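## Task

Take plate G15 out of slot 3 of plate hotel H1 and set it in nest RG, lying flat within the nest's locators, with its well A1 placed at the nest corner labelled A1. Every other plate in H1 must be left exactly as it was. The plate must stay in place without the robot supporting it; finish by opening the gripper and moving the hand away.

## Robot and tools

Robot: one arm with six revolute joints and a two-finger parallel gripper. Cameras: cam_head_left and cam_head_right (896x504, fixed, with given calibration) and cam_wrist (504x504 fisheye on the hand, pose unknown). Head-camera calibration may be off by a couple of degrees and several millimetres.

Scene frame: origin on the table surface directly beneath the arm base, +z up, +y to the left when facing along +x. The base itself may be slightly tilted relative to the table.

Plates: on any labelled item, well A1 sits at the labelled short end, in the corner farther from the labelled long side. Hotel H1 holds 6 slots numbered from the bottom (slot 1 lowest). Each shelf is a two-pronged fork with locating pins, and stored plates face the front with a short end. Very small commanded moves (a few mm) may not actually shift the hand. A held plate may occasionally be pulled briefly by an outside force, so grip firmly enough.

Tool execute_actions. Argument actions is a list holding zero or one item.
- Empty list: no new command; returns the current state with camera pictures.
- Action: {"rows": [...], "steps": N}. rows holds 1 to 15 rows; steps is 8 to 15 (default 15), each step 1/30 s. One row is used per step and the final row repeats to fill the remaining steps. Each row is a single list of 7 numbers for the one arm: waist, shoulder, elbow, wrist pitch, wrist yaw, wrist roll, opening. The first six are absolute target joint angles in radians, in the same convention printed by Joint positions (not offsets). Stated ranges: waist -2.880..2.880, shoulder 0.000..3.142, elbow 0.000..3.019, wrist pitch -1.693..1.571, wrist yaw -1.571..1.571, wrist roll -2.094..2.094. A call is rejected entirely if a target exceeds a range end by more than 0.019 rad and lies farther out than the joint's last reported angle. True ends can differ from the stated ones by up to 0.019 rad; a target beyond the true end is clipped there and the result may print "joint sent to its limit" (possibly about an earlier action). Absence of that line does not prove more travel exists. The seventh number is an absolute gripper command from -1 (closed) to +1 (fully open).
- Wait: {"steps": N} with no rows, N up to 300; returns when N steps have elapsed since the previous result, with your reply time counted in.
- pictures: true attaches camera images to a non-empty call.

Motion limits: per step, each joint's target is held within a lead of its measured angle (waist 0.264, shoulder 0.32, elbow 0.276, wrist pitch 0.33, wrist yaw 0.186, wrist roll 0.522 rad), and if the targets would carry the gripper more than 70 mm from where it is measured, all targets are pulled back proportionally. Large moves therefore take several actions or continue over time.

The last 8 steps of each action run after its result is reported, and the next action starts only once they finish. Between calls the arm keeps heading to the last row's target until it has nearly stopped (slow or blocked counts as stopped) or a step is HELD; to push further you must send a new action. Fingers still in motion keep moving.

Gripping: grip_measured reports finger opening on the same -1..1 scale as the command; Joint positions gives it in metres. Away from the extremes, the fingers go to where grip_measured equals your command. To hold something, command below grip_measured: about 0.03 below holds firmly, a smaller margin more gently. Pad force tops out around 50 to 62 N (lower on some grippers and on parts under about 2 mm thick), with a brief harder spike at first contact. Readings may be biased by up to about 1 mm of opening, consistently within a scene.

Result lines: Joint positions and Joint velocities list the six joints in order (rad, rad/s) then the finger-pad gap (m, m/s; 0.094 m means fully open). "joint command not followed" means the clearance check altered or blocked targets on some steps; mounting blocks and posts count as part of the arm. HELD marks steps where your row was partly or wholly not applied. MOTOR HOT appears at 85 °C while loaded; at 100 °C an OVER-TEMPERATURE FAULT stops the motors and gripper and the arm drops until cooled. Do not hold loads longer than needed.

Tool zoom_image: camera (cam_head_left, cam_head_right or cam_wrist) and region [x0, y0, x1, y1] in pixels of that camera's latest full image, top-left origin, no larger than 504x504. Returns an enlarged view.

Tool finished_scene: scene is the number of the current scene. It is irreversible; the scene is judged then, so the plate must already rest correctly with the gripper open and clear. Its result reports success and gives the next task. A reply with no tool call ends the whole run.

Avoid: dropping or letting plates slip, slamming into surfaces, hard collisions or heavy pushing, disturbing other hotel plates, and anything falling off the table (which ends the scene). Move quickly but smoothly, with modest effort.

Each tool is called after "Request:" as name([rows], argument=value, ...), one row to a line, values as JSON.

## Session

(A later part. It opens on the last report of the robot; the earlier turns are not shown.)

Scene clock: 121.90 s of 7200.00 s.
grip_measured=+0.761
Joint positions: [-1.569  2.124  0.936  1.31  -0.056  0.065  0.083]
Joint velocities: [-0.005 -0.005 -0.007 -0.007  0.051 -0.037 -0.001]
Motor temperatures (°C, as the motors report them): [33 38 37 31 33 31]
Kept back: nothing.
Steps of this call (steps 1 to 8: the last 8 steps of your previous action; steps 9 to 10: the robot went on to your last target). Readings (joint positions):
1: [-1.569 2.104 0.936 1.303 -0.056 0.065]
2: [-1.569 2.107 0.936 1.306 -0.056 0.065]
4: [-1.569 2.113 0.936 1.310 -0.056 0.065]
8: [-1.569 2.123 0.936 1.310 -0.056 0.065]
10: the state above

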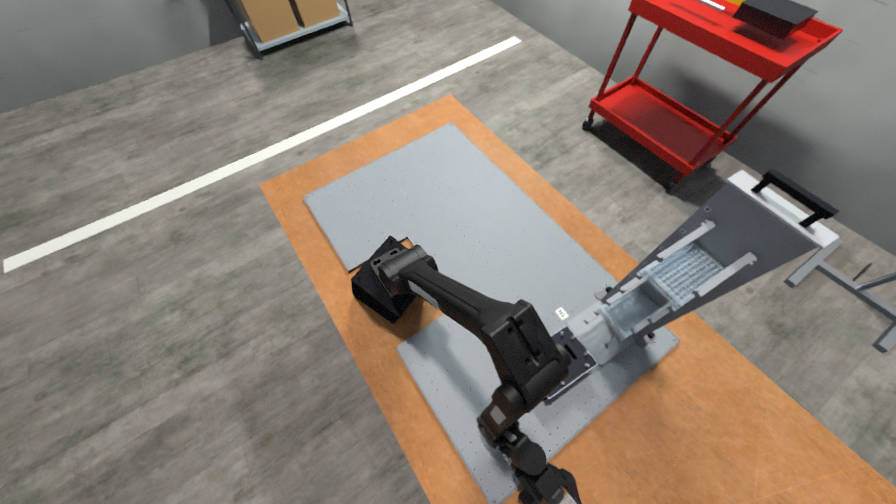

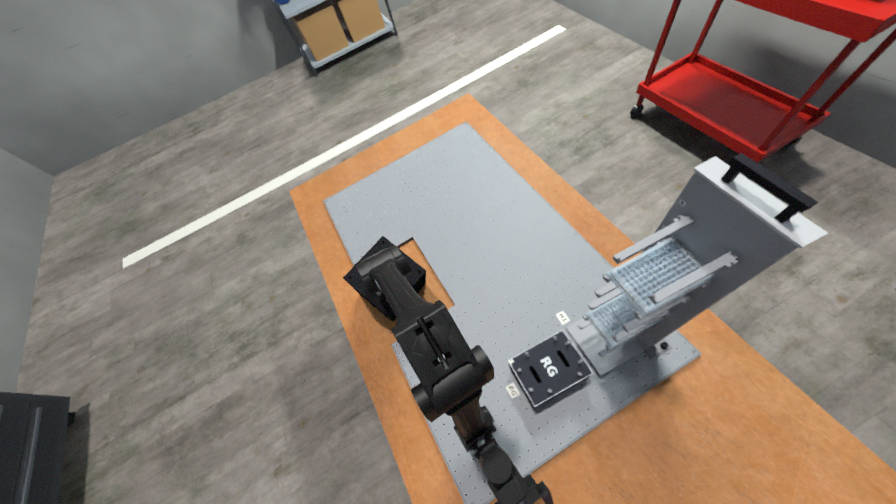

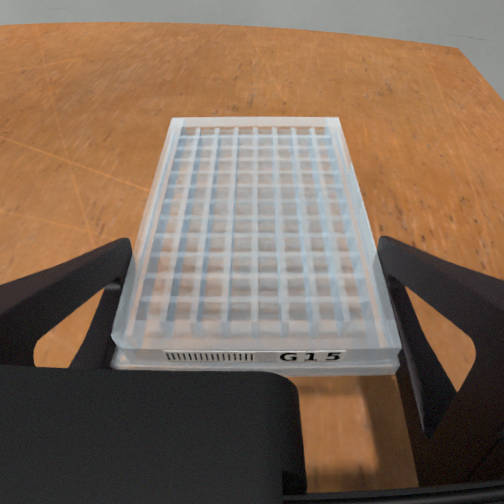

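Request:
execute_actions([
  {"rows":[[-1.568,2.146,0.953,1.336,-0.055,0.072,0.725],[-1.568,2.15,0.953,1.34,-0.055,0.072,0.725],[-1.568,2.154,0.953,1.343,-0.055,0.072,0.725],[-1.568,2.158,0.953,1.346,-0.055,0.072,0.725],[-1.568,2.162,0.953,1.349,-0.055,0.072,0.725],[-1.568,2.166,0.953,1.352,-0.055,0.072,0.725]],"steps":12},
], pictures=false)

Request:
execute_actions([
  {"steps":10},
], pictures=true)

Scene clock: 122.43 s of 7200.00 s.
grip_measured=+0.761
Joint positions: [-1.569  2.126  0.936  1.32  -0.056  0.065  0.083]
Joint velocities: [-0.005  0.044 -0.002  0.1    0.022  0.022  0.001]
Motor temperatures (°C, as the motors report them): [33 38 37 31 33 31]
Steps of this call (steps 1 to 12: the robot went on to your last target; steps 13 to 16: the first 4 steps of this action). Readings (joint positions):
13: [-1.569 2.124 0.936 1.311 -0.056 0.065]
14: [-1.569 2.124 0.936 1.313 -0.056 0.065]
16: the state above

Scene clock: 122.77 s of 7200.00 s.
grip_measured=+0.761
Joint positions: [-1.569  2.148  0.936  1.331 -0.056  0.065  0.083]
Joint velocities: [ 0.015 -0.015 -0.007 -0.017  0.007 -0.037 -0.001]
Motor temperatures (°C, as the motors report them): [33 38 37 31 33 31]
Kept back: nothing.
Steps of this call (steps 1 to 8: the last 8 steps of your previous action; steps 9 to 10: the robot went on to your last target). Readings (joint positions):
1: [-1.569 2.128 0.936 1.323 -0.056 0.065]
2: [-1.569 2.130 0.936 1.327 -0.056 0.065]
4: [-1.569 2.137 0.936 1.330 -0.056 0.065]
8: [-1.569 2.146 0.936 1.331 -0.056 0.065]
10: the state above

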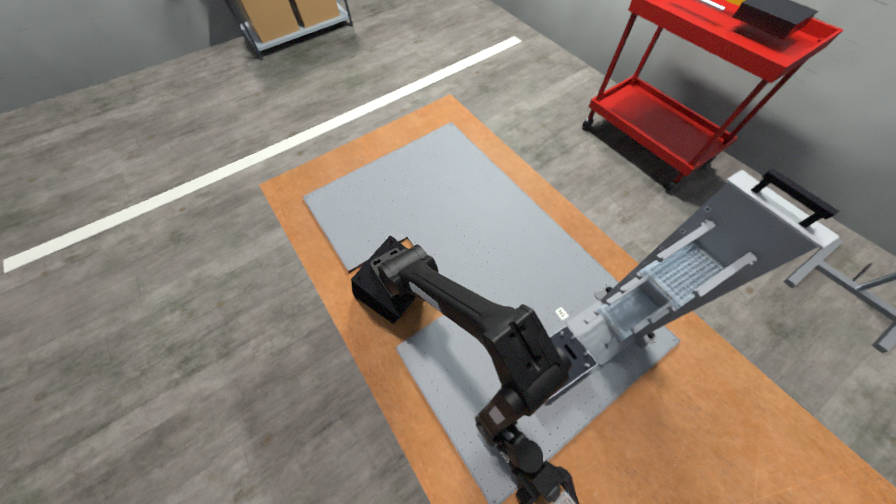

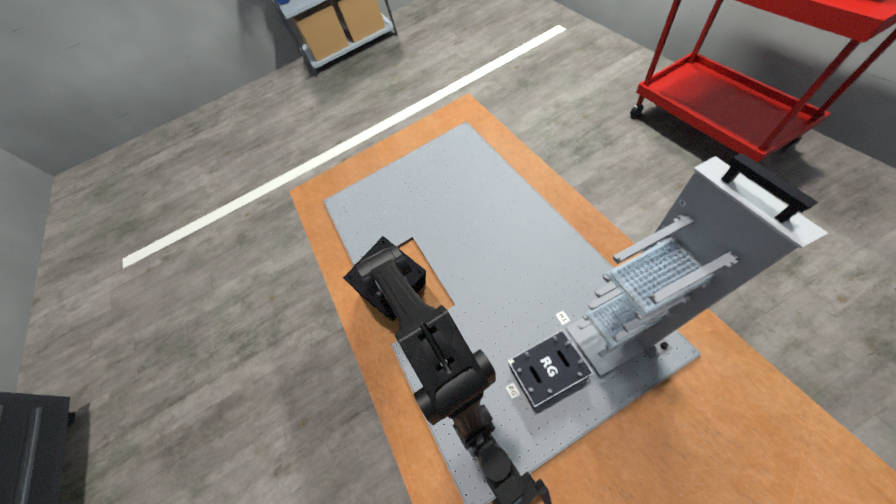

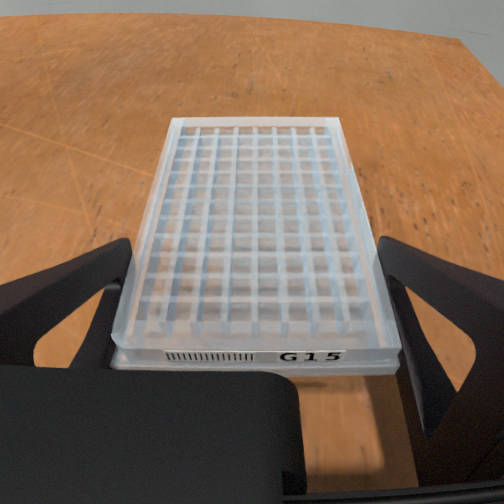

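Request:
execute_actions([
  {"rows":[[-1.568,2.169,0.953,1.355,-0.055,0.072,0.725],[-1.568,2.172,0.953,1.358,-0.055,0.072,0.725],[-1.568,2.175,0.953,1.361,-0.055,0.072,0.725],[-1.568,2.178,0.953,1.363,-0.055,0.072,0.725],[-1.568,2.181,0.953,1.365,-0.055,0.072,0.725],[-1.568,2.184,0.953,1.367,-0.055,0.072,0.725]],"steps":12},
], pictures=false)

Request:
execute_actions([
  {"steps":10},
], pictures=true)

Scene clock: 123.70 s of 7200.00 s.
grip_measured=+0.761
Joint positions: [-1.569  2.149  0.936  1.338 -0.056  0.065  0.083]
Joint velocities: [-0.015  0.015 -0.022  0.095 -0.022  0.007  0.001]
Motor temperatures (°C, as the motors report them): [33 38 37 31 33 31]
Steps of this call (steps 1 to 24: the robot went on to your last target; steps 25 to 28: the first 4 steps of this action). Readings (joint positions):
25: [-1.569 2.148 0.936 1.331 -0.056 0.065]
26: [-1.569 2.148 0.936 1.333 -0.056 0.065]
28: the state above

Scene clock: 124.03 s of 7200.00 s.
grip_measured=+0.761
Joint positions: [-1.569  2.164  0.936  1.346 -0.056  0.065  0.083]
Joint velocities: [-0.015  0.005  0.002  0.007  0.051  0.022 -0.   ]
Motor temperatures (°C, as the motors report them): [33 38 37 31 33 31]
Kept back: nothing.
Steps of this call (steps 1 to 8: the last 8 steps of your previous action; steps 9 to 10: the robot went on to your last target). Readings (joint positions):
1: [-1.569 2.150 0.936 1.340 -0.056 0.065]
2: [-1.569 2.152 0.936 1.343 -0.056 0.065]
4: [-1.569 2.156 0.936 1.345 -0.056 0.065]
8: [-1.569 2.163 0.936 1.346 -0.056 0.065]
10: the state above

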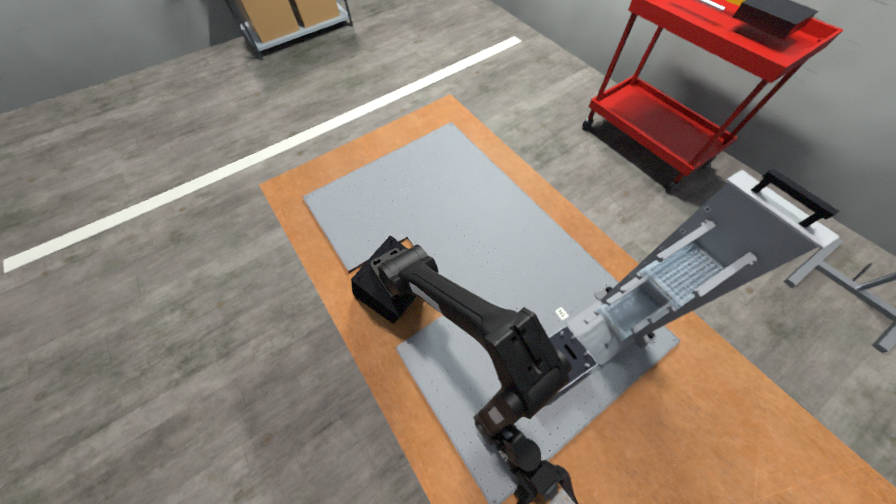

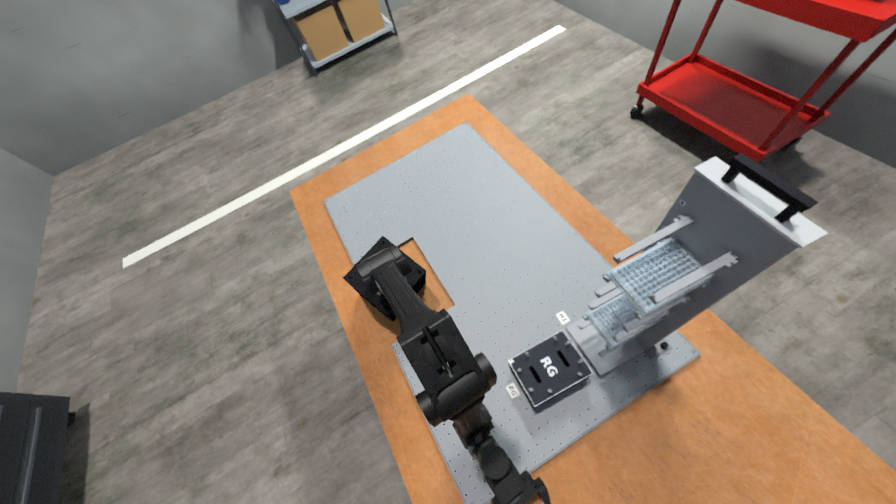

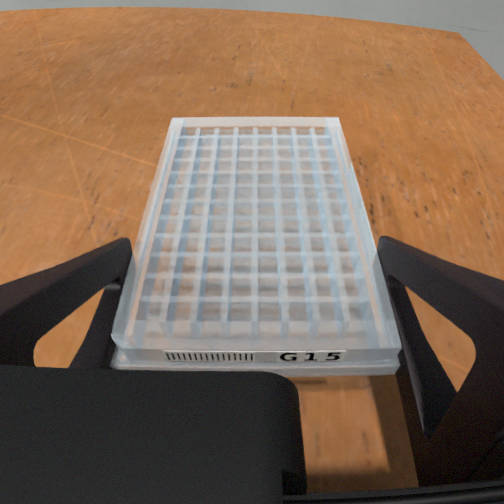

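Request:
execute_actions([
  {"rows":[[-1.568,2.187,0.953,1.37,-0.055,0.072,0.725],[-1.568,2.19,0.953,1.373,-0.055,0.072,0.725],[-1.568,2.193,0.953,1.376,-0.055,0.072,0.725],[-1.568,2.196,0.953,1.378,-0.055,0.072,0.725],[-1.568,2.199,0.953,1.38,-0.055,0.072,0.725],[-1.568,2.202,0.953,1.382,-0.055,0.072,0.725]],"steps":12},
], pictures=false)

Request:
execute_actions([
  {"steps":10},
], pictures=true)

Scene clock: 124.53 s of 7200.00 s.
grip_measured=+0.761
Joint positions: [-1.569  2.166  0.936  1.353 -0.056  0.065  0.083]
Joint velocities: [ 0.015  0.024  0.012  0.061 -0.022  0.007  0.   ]
Motor temperatures (°C, as the motors report them): [33 38 37 31 33 31]
Steps of this call (steps 1 to 11: the robot went on to your last target; steps 12 to 15: the first 4 steps of this action). Readings (joint positions):
12: [-1.569 2.164 0.936 1.346 -0.056 0.065]
13: [-1.569 2.164 0.936 1.348 -0.056 0.065]
15: the state above

Scene clock: 124.87 s of 7200.00 s.
grip_measured=+0.761
Joint positions: [-1.569  2.183  0.936  1.361 -0.056  0.065  0.083]
Joint velocities: [ 0.005 -0.005  0.007  0.022 -0.051  0.007 -0.001]
Motor temperatures (°C, as the motors report them): [33 38 37 31 33 31]
Kept back: nothing.
Steps of this call (steps 1 to 8: the last 8 steps of your previous action; steps 9 to 10: the robot went on to your last target). Readings (joint positions):
1: [-1.569 2.168 0.936 1.356 -0.056 0.065]
2: [-1.569 2.170 0.936 1.358 -0.056 0.065]
4: [-1.569 2.175 0.936 1.360 -0.056 0.065]
8: [-1.569 2.182 0.936 1.361 -0.056 0.065]
10: the state above

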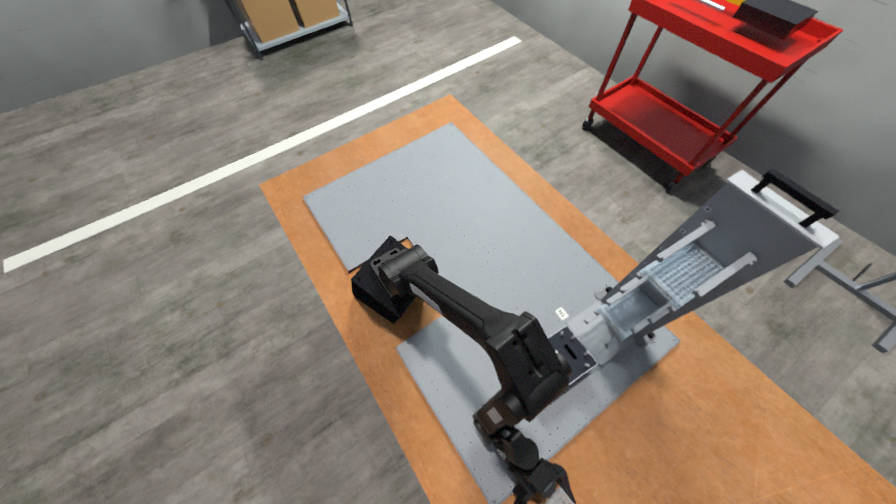

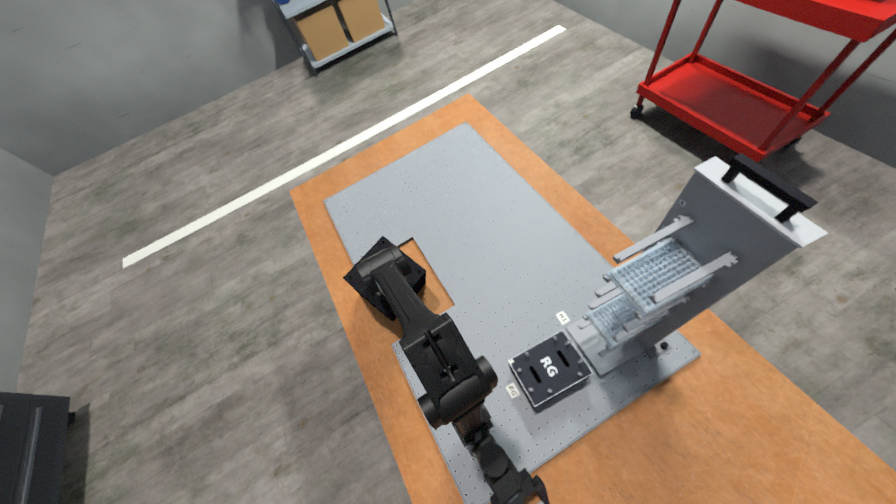

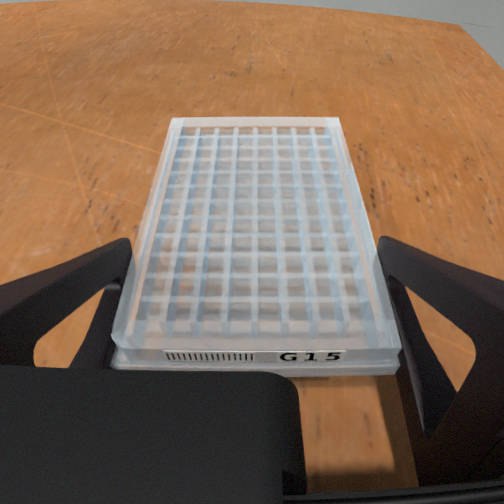

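Request:
execute_actions(actions=[], pictures=true)

Scene clock: 127.13 s of 7200.00 s.
grip_measured=+0.761
Joint positions: [-1.569  2.183  0.936  1.361 -0.056  0.065  0.083]
Joint velocities: [ 0.015  0.005  0.002  0.012 -0.081 -0.022 -0.   ]
Motor temperatures (°C, as the motors report them): [33 38 37 31 33 31]
Kept back: nothing.
Steps of this call (steps 1 to 30: the robot went on to your last target; steps 31 to 68: nothing new was sent). Readings (joint positions):
1: [-1.569 2.183 0.936 1.361 -0.056 0.065]
2: [-1.569 2.183 0.936 1.361 -0.056 0.065]
4: [-1.569 2.183 0.936 1.361 -0.056 0.065]
8: [-1.569 2.183 0.936 1.361 -0.056 0.065]
68: the state above
The arm was judged still, so your last target was given up. Only a new action makes it travel on or press farther. Fingers that are still opening or closing keep moving.

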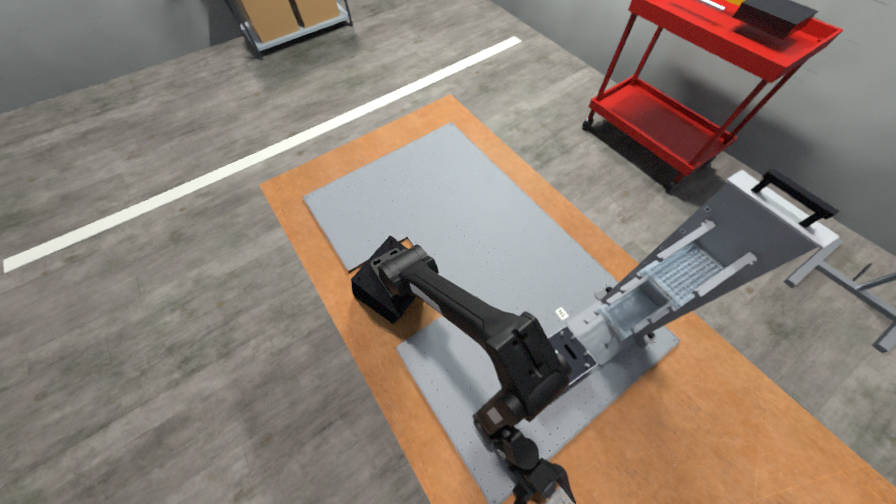

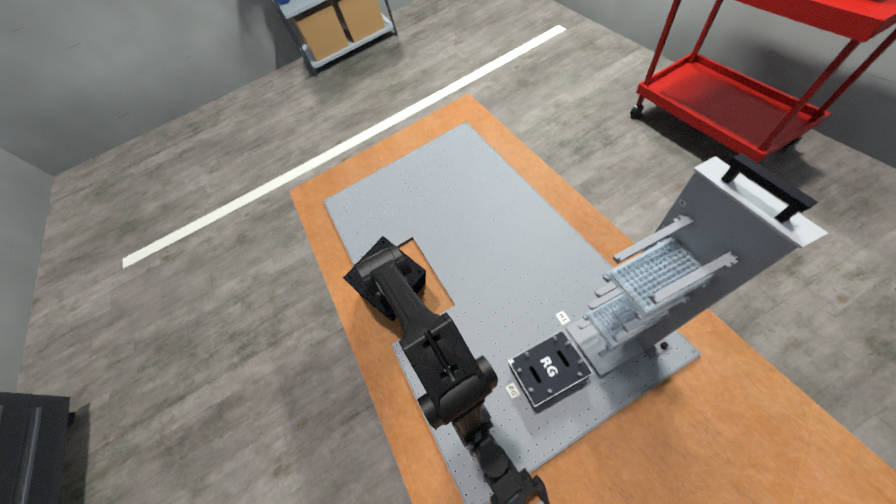

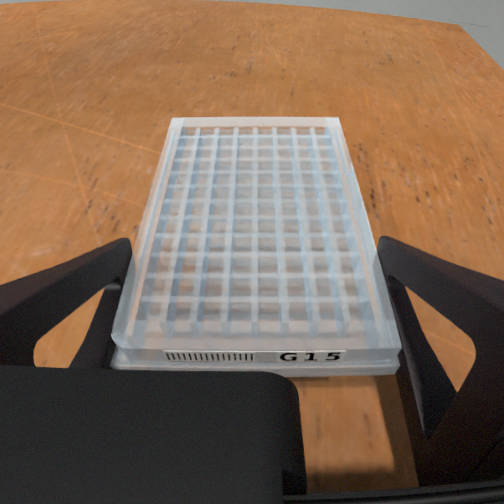

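Request:
execute_actions([
  {"rows":[[-1.568,2.207,0.953,1.386,-0.055,0.072,0.725],[-1.568,2.212,0.953,1.390,-0.055,0.072,0.725],[-1.568,2.216,0.953,1.394,-0.055,0.072,0.725],[-1.568,2.220,0.953,1.397,-0.055,0.072,0.725]],"steps":15},
], pictures=true)

Scene clock: 127.77 s of 7200.00 s.
grip_measured=+0.761
Joint positions: [-1.569  2.193  0.936  1.375 -0.056  0.065  0.083]
Joint velocities: [-0.015  0.073 -0.007  0.017  0.022 -0.022 -0.   ]
Motor temperatures (°C, as the motors report them): [33 38 37 31 33 31]
Steps of this call (steps 1 to 12: nothing new was sent; steps 13 to 19: the first 7 steps of this action). Readings (joint positions):
13: [-1.569 2.183 0.936 1.361 -0.056 0.065]
14: [-1.569 2.183 0.936 1.364 -0.056 0.065]
16: [-1.569 2.186 0.936 1.371 -0.056 0.065]
19: the state above

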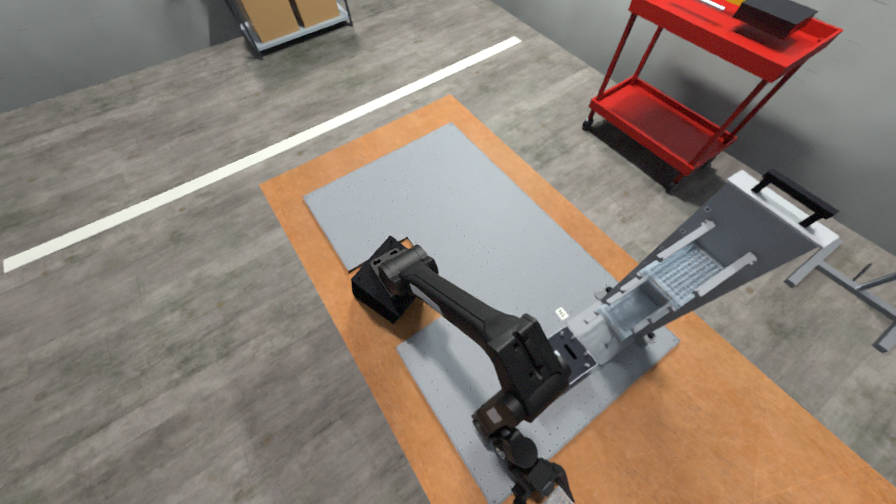

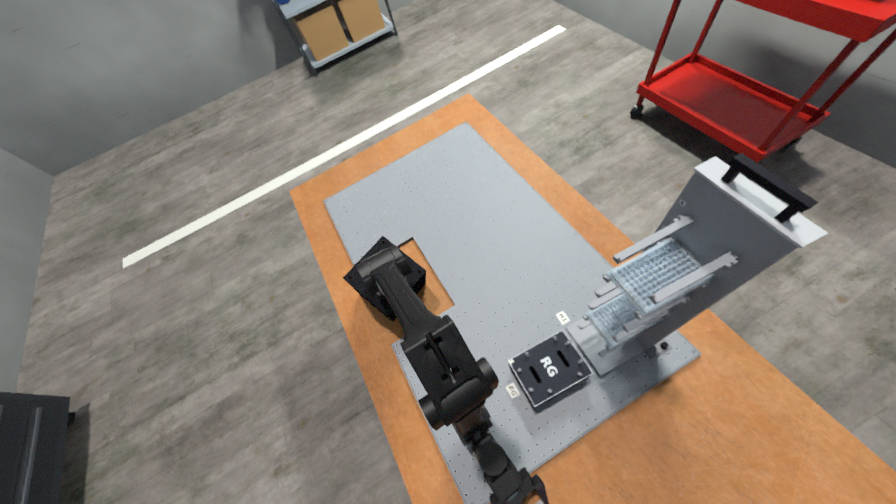

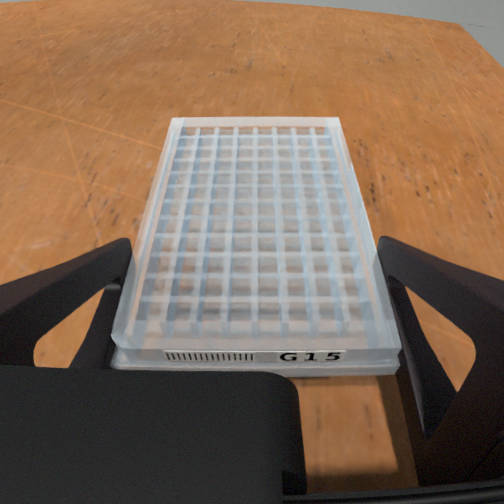

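Request:
execute_actions([
  {"rows":[[-1.568,2.225,0.953,1.401,-0.055,0.072,0.725],[-1.568,2.230,0.953,1.405,-0.055,0.072,0.725],[-1.568,2.234,0.953,1.409,-0.055,0.072,0.725],[-1.568,2.238,0.953,1.412,-0.055,0.072,0.725]],"steps":15},
], pictures=false)

Request:
execute_actions([
  {"steps":15},
], pictures=true)

Scene clock: 128.40 s of 7200.00 s.
grip_measured=+0.761
Joint positions: [-1.569  2.208  0.938  1.395 -0.056  0.065  0.083]
Joint velocities: [ 0.005 -0.005 -0.002  0.017 -0.051  0.037 -0.   ]
Motor temperatures (°C, as the motors report them): [33 38 37 31 33 31]
Steps of this call (steps 1 to 8: the last 8 steps of your previous action; steps 9 to 12: the robot went on to your last target; steps 13 to 19: the first 7 steps of this action). Readings (joint positions):
13: [-1.569 2.201 0.936 1.376 -0.056 0.065]
14: [-1.569 2.201 0.936 1.379 -0.056 0.065]
16: [-1.569 2.205 0.937 1.386 -0.056 0.065]
19: the state above

Scene clock: 128.90 s of 7200.00 s.
grip_measured=+0.761
Joint positions: [-1.569  2.208  0.938  1.395 -0.056  0.065  0.083]
Joint velocities: [-0.005 -0.015 -0.017 -0.017  0.007 -0.066 -0.001]
Motor temperatures (°C, as the motors report them): [33 38 37 31 33 31]
Kept back: nothing.
Steps of this call (steps 1 to 8: the last 8 steps of your previous action; steps 9 to 15: the robot went on to your last target). Readings (joint positions):
1: [-1.569 2.208 0.938 1.395 -0.056 0.065]
2: [-1.569 2.208 0.938 1.395 -0.056 0.065]
4: [-1.569 2.208 0.938 1.395 -0.056 0.065]
8: [-1.569 2.208 0.938 1.395 -0.056 0.065]
15: the state above
The arm was judged still, so your last target was given up. Only a new action makes it travel on or press farther. Fingers that are still opening or closing keep moving.

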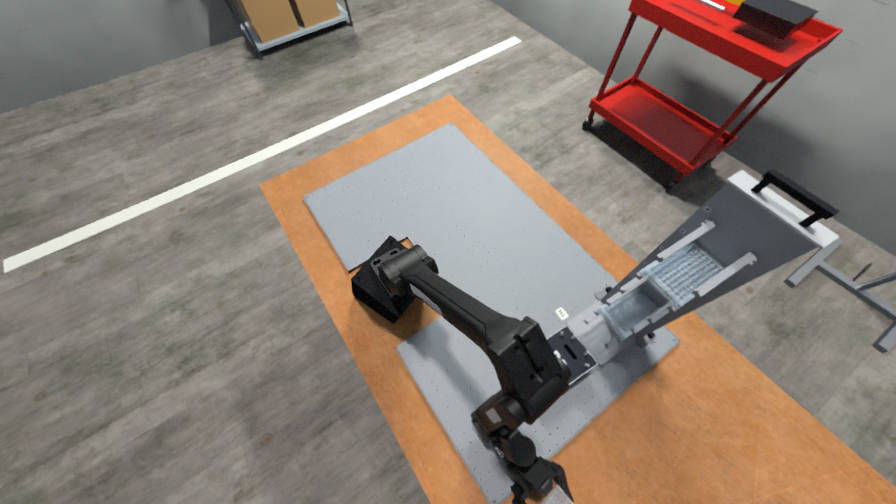

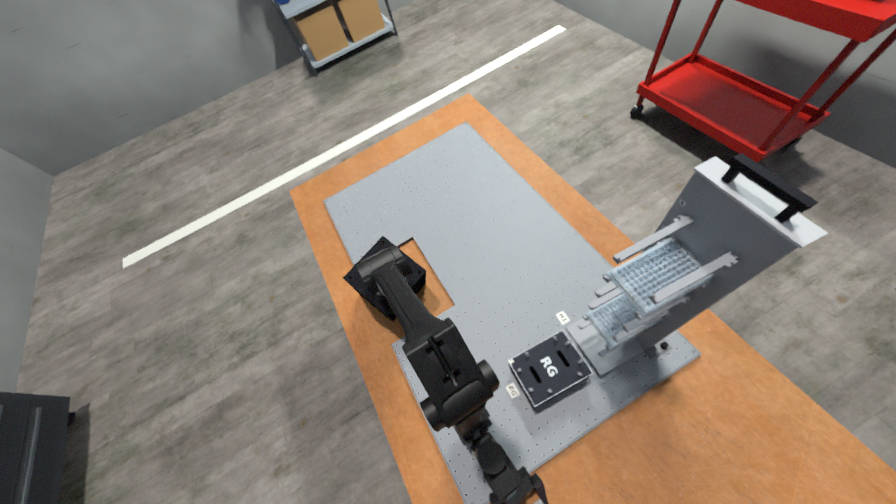

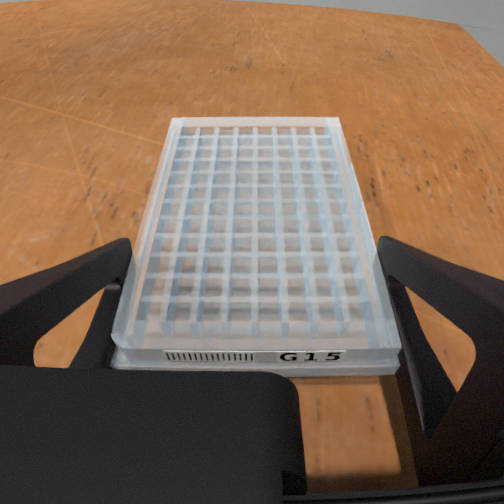

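Request:
execute_actions([
  {"rows":[[-1.568,2.222,0.945,1.412,-0.055,0.072,0.74],[-1.568,2.222,0.945,1.412,-0.055,0.072,0.755],[-1.568,2.222,0.945,1.412,-0.055,0.072,0.77],[-1.568,2.222,0.945,1.412,-0.055,0.072,0.79],[-1.568,2.222,0.945,1.412,-0.055,0.072,0.82],[-1.568,2.222,0.945,1.412,-0.055,0.072,0.86],[-1.568,2.222,0.945,1.412,-0.055,0.072,0.92],[-1.568,2.222,0.945,1.412,-0.055,0.072,1.0]],"steps":15},
], pictures=false)

Request:
execute_actions([
  {"steps":12},
], pictures=true)

Scene clock: 129.67 s of 7200.00 s.
grip_measured=+0.895
Joint positions: [-1.569  2.208  0.938  1.395 -0.056  0.065  0.089]
Joint velocities: [-0.015 -0.024  0.012  0.007 -0.095 -0.051  0.046]
Motor temperatures (°C, as the motors report them): [33 38 37 31 33 31]
Steps of this call (steps 1 to 16: nothing new was sent; steps 17 to 23: the first 7 steps of this action). Readings (joint positions):
17: [-1.569 2.208 0.938 1.395 -0.056 0.065]
18: [-1.569 2.208 0.938 1.395 -0.056 0.065]
20: [-1.569 2.208 0.938 1.395 -0.056 0.065]
23: the state above

Scene clock: 130.07 s of 7200.00 s.
grip_measured=+1.000
Joint positions: [-1.569  2.208  0.938  1.395 -0.056  0.065  0.094]
Joint velocities: [ 0.005  0.015 -0.002  0.002  0.095 -0.125  0.   ]
Motor temperatures (°C, as the motors report them): [33 38 37 31 33 31]
Kept back: nothing.
Steps of this call (steps 1 to 8: the last 8 steps of your previous action; steps 9 to 12: the robot went on to your last target). Readings (joint positions):
1: [-1.569 2.208 0.938 1.395 -0.056 0.065]
2: [-1.569 2.208 0.938 1.395 -0.056 0.065]
4: [-1.569 2.208 0.938 1.395 -0.056 0.065]
8: [-1.569 2.208 0.938 1.395 -0.056 0.065]
12: the state above

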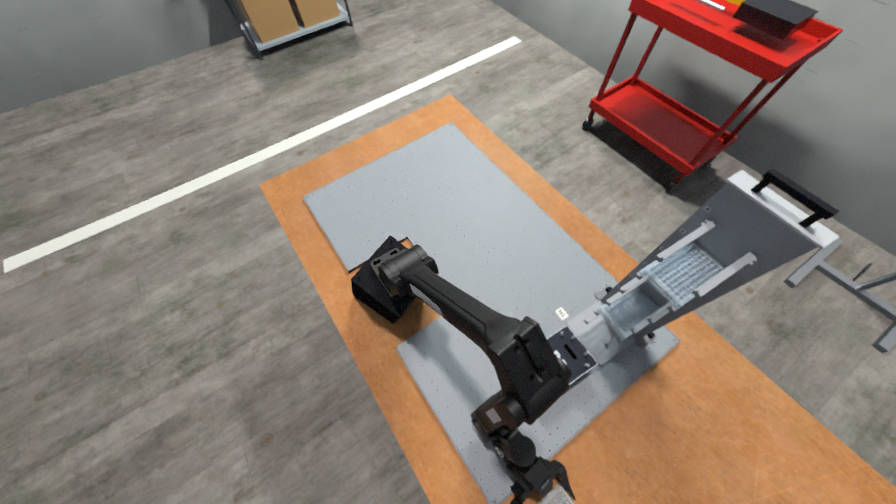

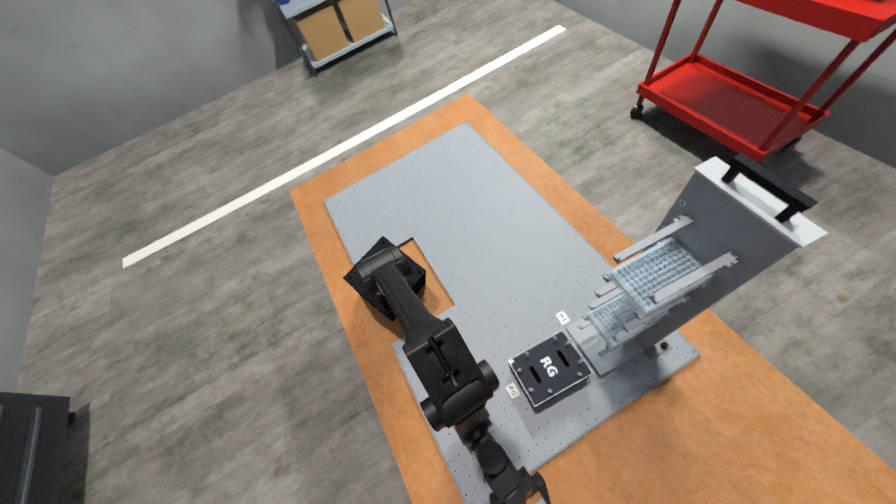

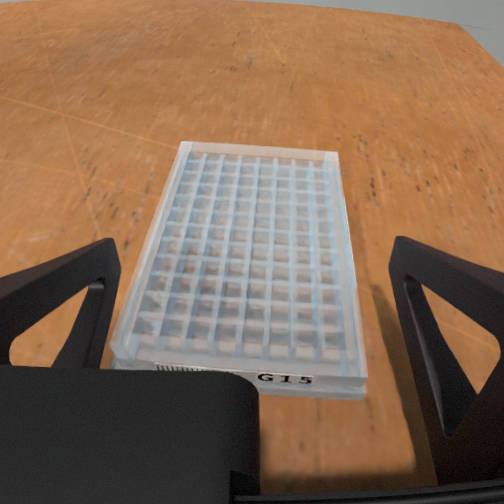

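Request:
execute_actions([
  {"rows":[[-1.568,2.195,0.945,1.39,-0.055,0.07,1],[-1.568,2.18,0.948,1.37,-0.055,0.07,1],[-1.568,2.162,0.952,1.345,-0.055,0.07,1],[-1.568,2.144,0.957,1.32,-0.055,0.07,1],[-1.568,2.125,0.962,1.29,-0.055,0.07,1],[-1.568,2.105,0.968,1.26,-0.055,0.07,1],[-1.568,2.085,0.974,1.23,-0.055,0.07,1],[-1.568,2.065,0.980,1.20,-0.055,0.07,1],[-1.568,2.045,0.986,1.17,-0.055,0.07,1],[-1.568,2.025,0.992,1.14,-0.054,0.07,1],[-1.568,2.005,0.998,1.11,-0.054,0.07,1],[-1.568,1.985,1.004,1.08,-0.054,0.07,1],[-1.568,1.967,1.010,1.05,-0.054,0.07,1],[-1.568,1.95,1.016,1.02,-0.053,0.07,1],[-1.568,1.935,1.022,0.99,-0.053,0.07,1]],"steps":15},
], pictures=false)

Request:
execute_actions([
  {"rows":[[-1.568,1.925,1.028,0.96,-0.053,0.07,1],[-1.568,1.918,1.033,0.93,-0.053,0.07,1],[-1.568,1.911,1.038,0.90,-0.052,0.07,1],[-1.568,1.904,1.043,0.87,-0.052,0.07,1],[-1.568,1.897,1.048,0.84,-0.052,0.07,1],[-1.568,1.890,1.053,0.81,-0.052,0.07,1],[-1.568,1.883,1.058,0.78,-0.051,0.07,1],[-1.568,1.876,1.063,0.75,-0.051,0.07,1],[-1.568,1.869,1.068,0.72,-0.051,0.07,1],[-1.568,1.862,1.073,0.69,-0.051,0.07,1],[-1.568,1.856,1.078,0.66,-0.05,0.07,1],[-1.568,1.850,1.082,0.63,-0.05,0.07,1],[-1.568,1.844,1.086,0.60,-0.05,0.07,1],[-1.568,1.838,1.090,0.57,-0.05,0.07,1],[-1.568,1.833,1.094,0.54,-0.05,0.07,1]],"steps":15},
], pictures=false)

Request:
execute_actions([
  {"rows":[[-1.568,1.828,1.097,0.51,-0.05,0.07,1],[-1.568,1.824,1.100,0.48,-0.049,0.07,1],[-1.568,1.820,1.103,0.45,-0.049,0.07,1],[-1.568,1.817,1.106,0.42,-0.049,0.07,1],[-1.568,1.814,1.108,0.39,-0.049,0.07,1],[-1.568,1.812,1.110,0.36,-0.048,0.07,1],[-1.568,1.812,1.110,0.33,-0.048,0.07,1],[-1.568,1.812,1.110,0.305,-0.048,0.07,1],[-1.568,1.812,1.110,0.28,-0.048,0.07,1],[-1.568,1.812,1.110,0.26,-0.048,0.07,1],[-1.568,1.812,1.110,0.24,-0.048,0.07,1],[-1.568,1.812,1.110,0.222,-0.048,0.07,1],[-1.568,1.812,1.110,0.208,-0.048,0.07,1],[-1.568,1.812,1.110,0.198,-0.048,0.07,1],[-1.568,1.812,1.110,0.193,-0.048,0.07,1]],"steps":15},
], pictures=false)

Request:
execute_actions([
  {"steps":14},
], pictures=true)

Scene clock: 134.47 s of 7200.00 s.
grip_measured=+1.000
Joint positions: [-1.569  2.158  0.939  1.29  -0.056  0.065  0.094]
Joint velocities: [-0.005 -0.523  0.037 -0.808 -0.007 -0.066  0.   ]
Motor temperatures (°C, as the motors report them): [33 38 36 31 33 31]
Steps of this call (steps 1 to 15: the robot went on to your last target; steps 16 to 90: nothing new was sent; then 1.17 s passed at rest; steps 91 to 97: the first 7 steps of this action). Readings (joint positions):
91: [-1.569 2.208 0.938 1.395 -0.056 0.065]
92: [-1.569 2.207 0.938 1.393 -0.056 0.065]
94: [-1.569 2.197 0.938 1.366 -0.056 0.065]
97: the state above

Scene clock: 134.97 s of 7200.00 s.
grip_measured=+1.000
Joint positions: [-1.569  1.879  1.035  0.854 -0.054  0.065  0.094]
Joint velocities: [-0.005 -0.142  0.081 -0.852  0.007  0.037  0.   ]
Motor temperatures (°C, as the motors report them): [33 38 36 31 33 31]
Steps of this call (steps 1 to 8: the last 8 steps of your previous action; steps 9 to 15: the first 7 steps of this action). Readings (joint positions):
9: [-1.569 1.953 0.999 1.029 -0.055 0.065]
10: [-1.569 1.934 1.006 1.001 -0.055 0.065]
12: [-1.569 1.903 1.020 0.943 -0.054 0.065]
15: the state above

Scene clock: 135.47 s of 7200.00 s.
grip_measured=+1.000
Joint positions: [-1.569  1.831  1.072  0.398 -0.05   0.065  0.094]
Joint velocities: [-0.005 -0.171  0.115 -0.842 -0.007 -0.037  0.   ]
Motor temperatures (°C, as the motors report them): [33 38 36 31 33 31]
Steps of this call (steps 1 to 8: the last 8 steps of your previous action; steps 9 to 15: the first 7 steps of this action). Readings (joint positions):
9: [-1.569 1.862 1.052 0.577 -0.052 0.065]
10: [-1.569 1.858 1.054 0.547 -0.051 0.065]
12: [-1.569 1.848 1.061 0.487 -0.051 0.065]
15: the state above

Scene clock: 135.93 s of 7200.00 s.
grip_measured=+1.000
Joint positions: [-1.569  1.816  1.081  0.204 -0.05   0.065  0.094]
Joint velocities: [ 0.005  0.005 -0.027 -0.012 -0.007 -0.022  0.   ]
Motor temperatures (°C, as the motors report them): [33 38 36 31 33 31]
Kept back: nothing.
Steps of this call (steps 1 to 8: the last 8 steps of your previous action; steps 9 to 14: the robot went on to your last target). Readings (joint positions):
1: [-1.569 1.826 1.076 0.370 -0.050 0.065]
2: [-1.569 1.822 1.078 0.343 -0.050 0.065]
4: [-1.569 1.817 1.081 0.296 -0.050 0.065]
8: [-1.569 1.816 1.081 0.224 -0.050 0.065]
14: the state above

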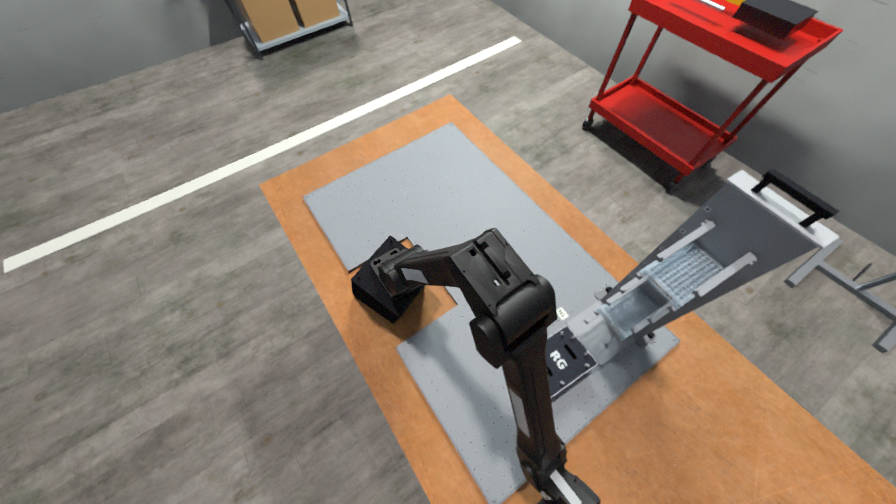

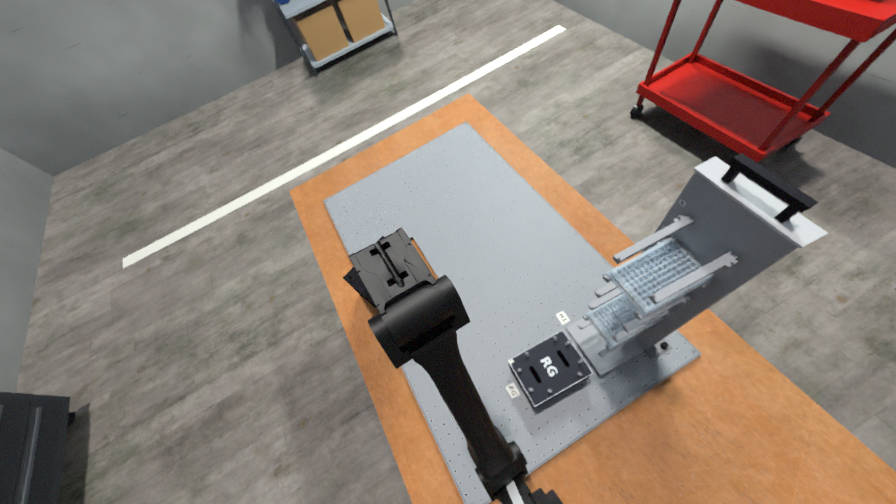

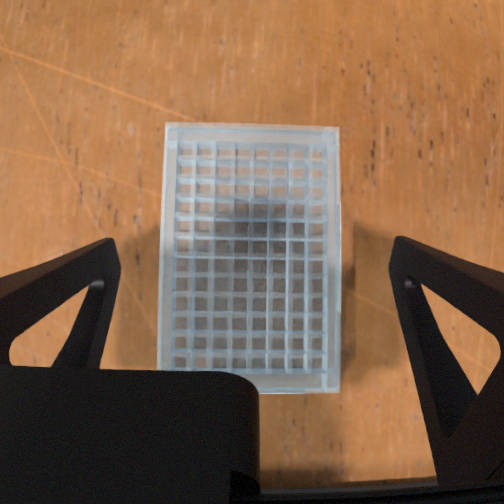

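Request:
execute_actions([
  {"rows":[[-1.564,1.83,1.105,0.21,-0.046,0.073,1],[-1.561,1.842,1.11,0.221,-0.043,0.076,1],[-1.558,1.854,1.114,0.232,-0.040,0.079,1],[-1.555,1.866,1.118,0.243,-0.037,0.082,1],[-1.552,1.878,1.121,0.254,-0.034,0.085,1],[-1.549,1.890,1.124,0.265,-0.031,0.088,1],[-1.546,1.902,1.127,0.275,-0.029,0.090,1],[-1.544,1.913,1.130,0.285,-0.027,0.092,1],[-1.542,1.923,1.132,0.294,-0.025,0.093,1],[-1.542,1.932,1.134,0.301,-0.025,0.093,1],[-1.542,1.939,1.136,0.307,-0.025,0.093,1],[-1.542,1.944,1.137,0.311,-0.025,0.093,1],[-1.542,1.948,1.137,0.313,-0.025,0.093,1]],"steps":15},
], pictures=false)

Request:
execute_actions([
  {"steps":16},
], pictures=true)

Scene clock: 138.57 s of 7200.00 s.
grip_measured=+1.000
Joint positions: [-1.568  1.841  1.091  0.242 -0.033  0.072  0.094]
Joint velocities: [ 0.024  0.288  0.12   0.295 -0.007  0.022  0.   ]
Motor temperatures (°C, as the motors report them): [33 39 37 31 33 31]
Steps of this call (steps 1 to 30: the robot went on to your last target; steps 31 to 72: nothing new was sent; steps 73 to 79: the first 7 steps of this action). Readings (joint positions):
73: [-1.569 1.816 1.081 0.204 -0.049 0.065]
74: [-1.569 1.816 1.081 0.204 -0.047 0.065]
76: [-1.569 1.819 1.082 0.213 -0.041 0.067]
79: the state above

Scene clock: 139.10 s of 7200.00 s.
grip_measured=+1.000
Joint positions: [-1.554  1.936  1.11   0.298 -0.027  0.085  0.094]
Joint velocities: [-0.015  0.005  0.022 -0.007 -0.037 -0.051  0.   ]
Motor temperatures (°C, as the motors report them): [33 39 37 31 33 31]
Kept back: nothing.
Steps of this call (steps 1 to 8: the last 8 steps of your previous action; steps 9 to 16: the robot went on to your last target). Readings (joint positions):
1: [-1.567 1.852 1.095 0.252 -0.030 0.074]
2: [-1.565 1.864 1.100 0.262 -0.028 0.076]
4: [-1.562 1.890 1.106 0.279 -0.027 0.078]
8: [-1.556 1.929 1.108 0.292 -0.027 0.081]
16: the state above

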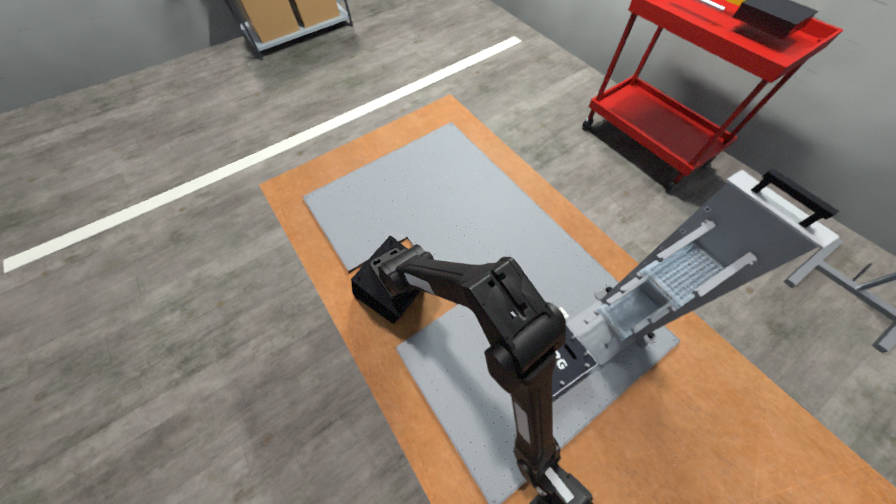

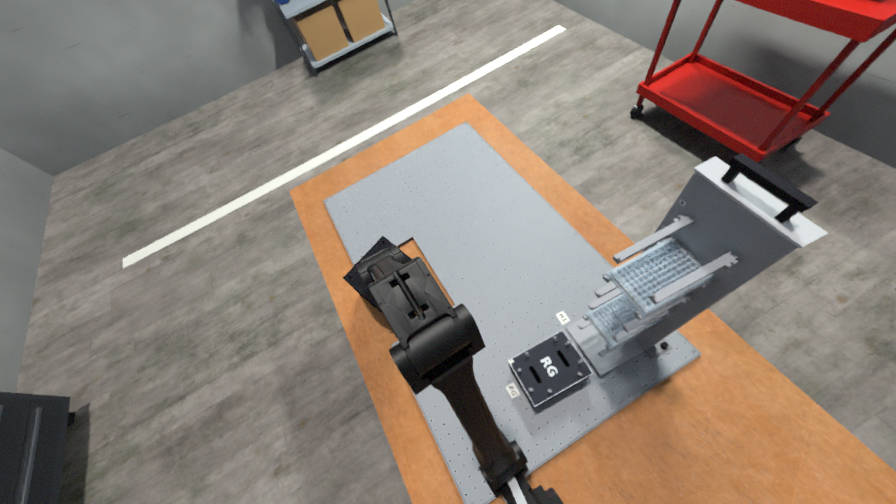

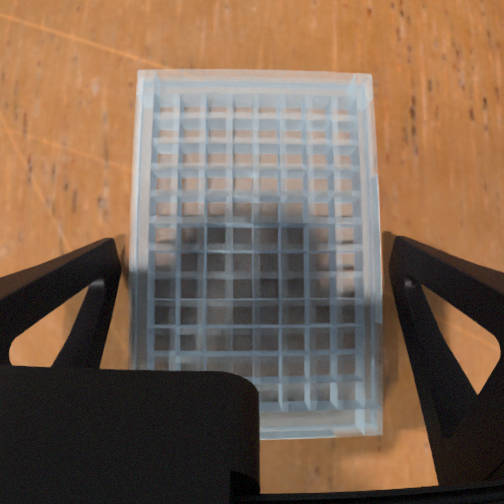

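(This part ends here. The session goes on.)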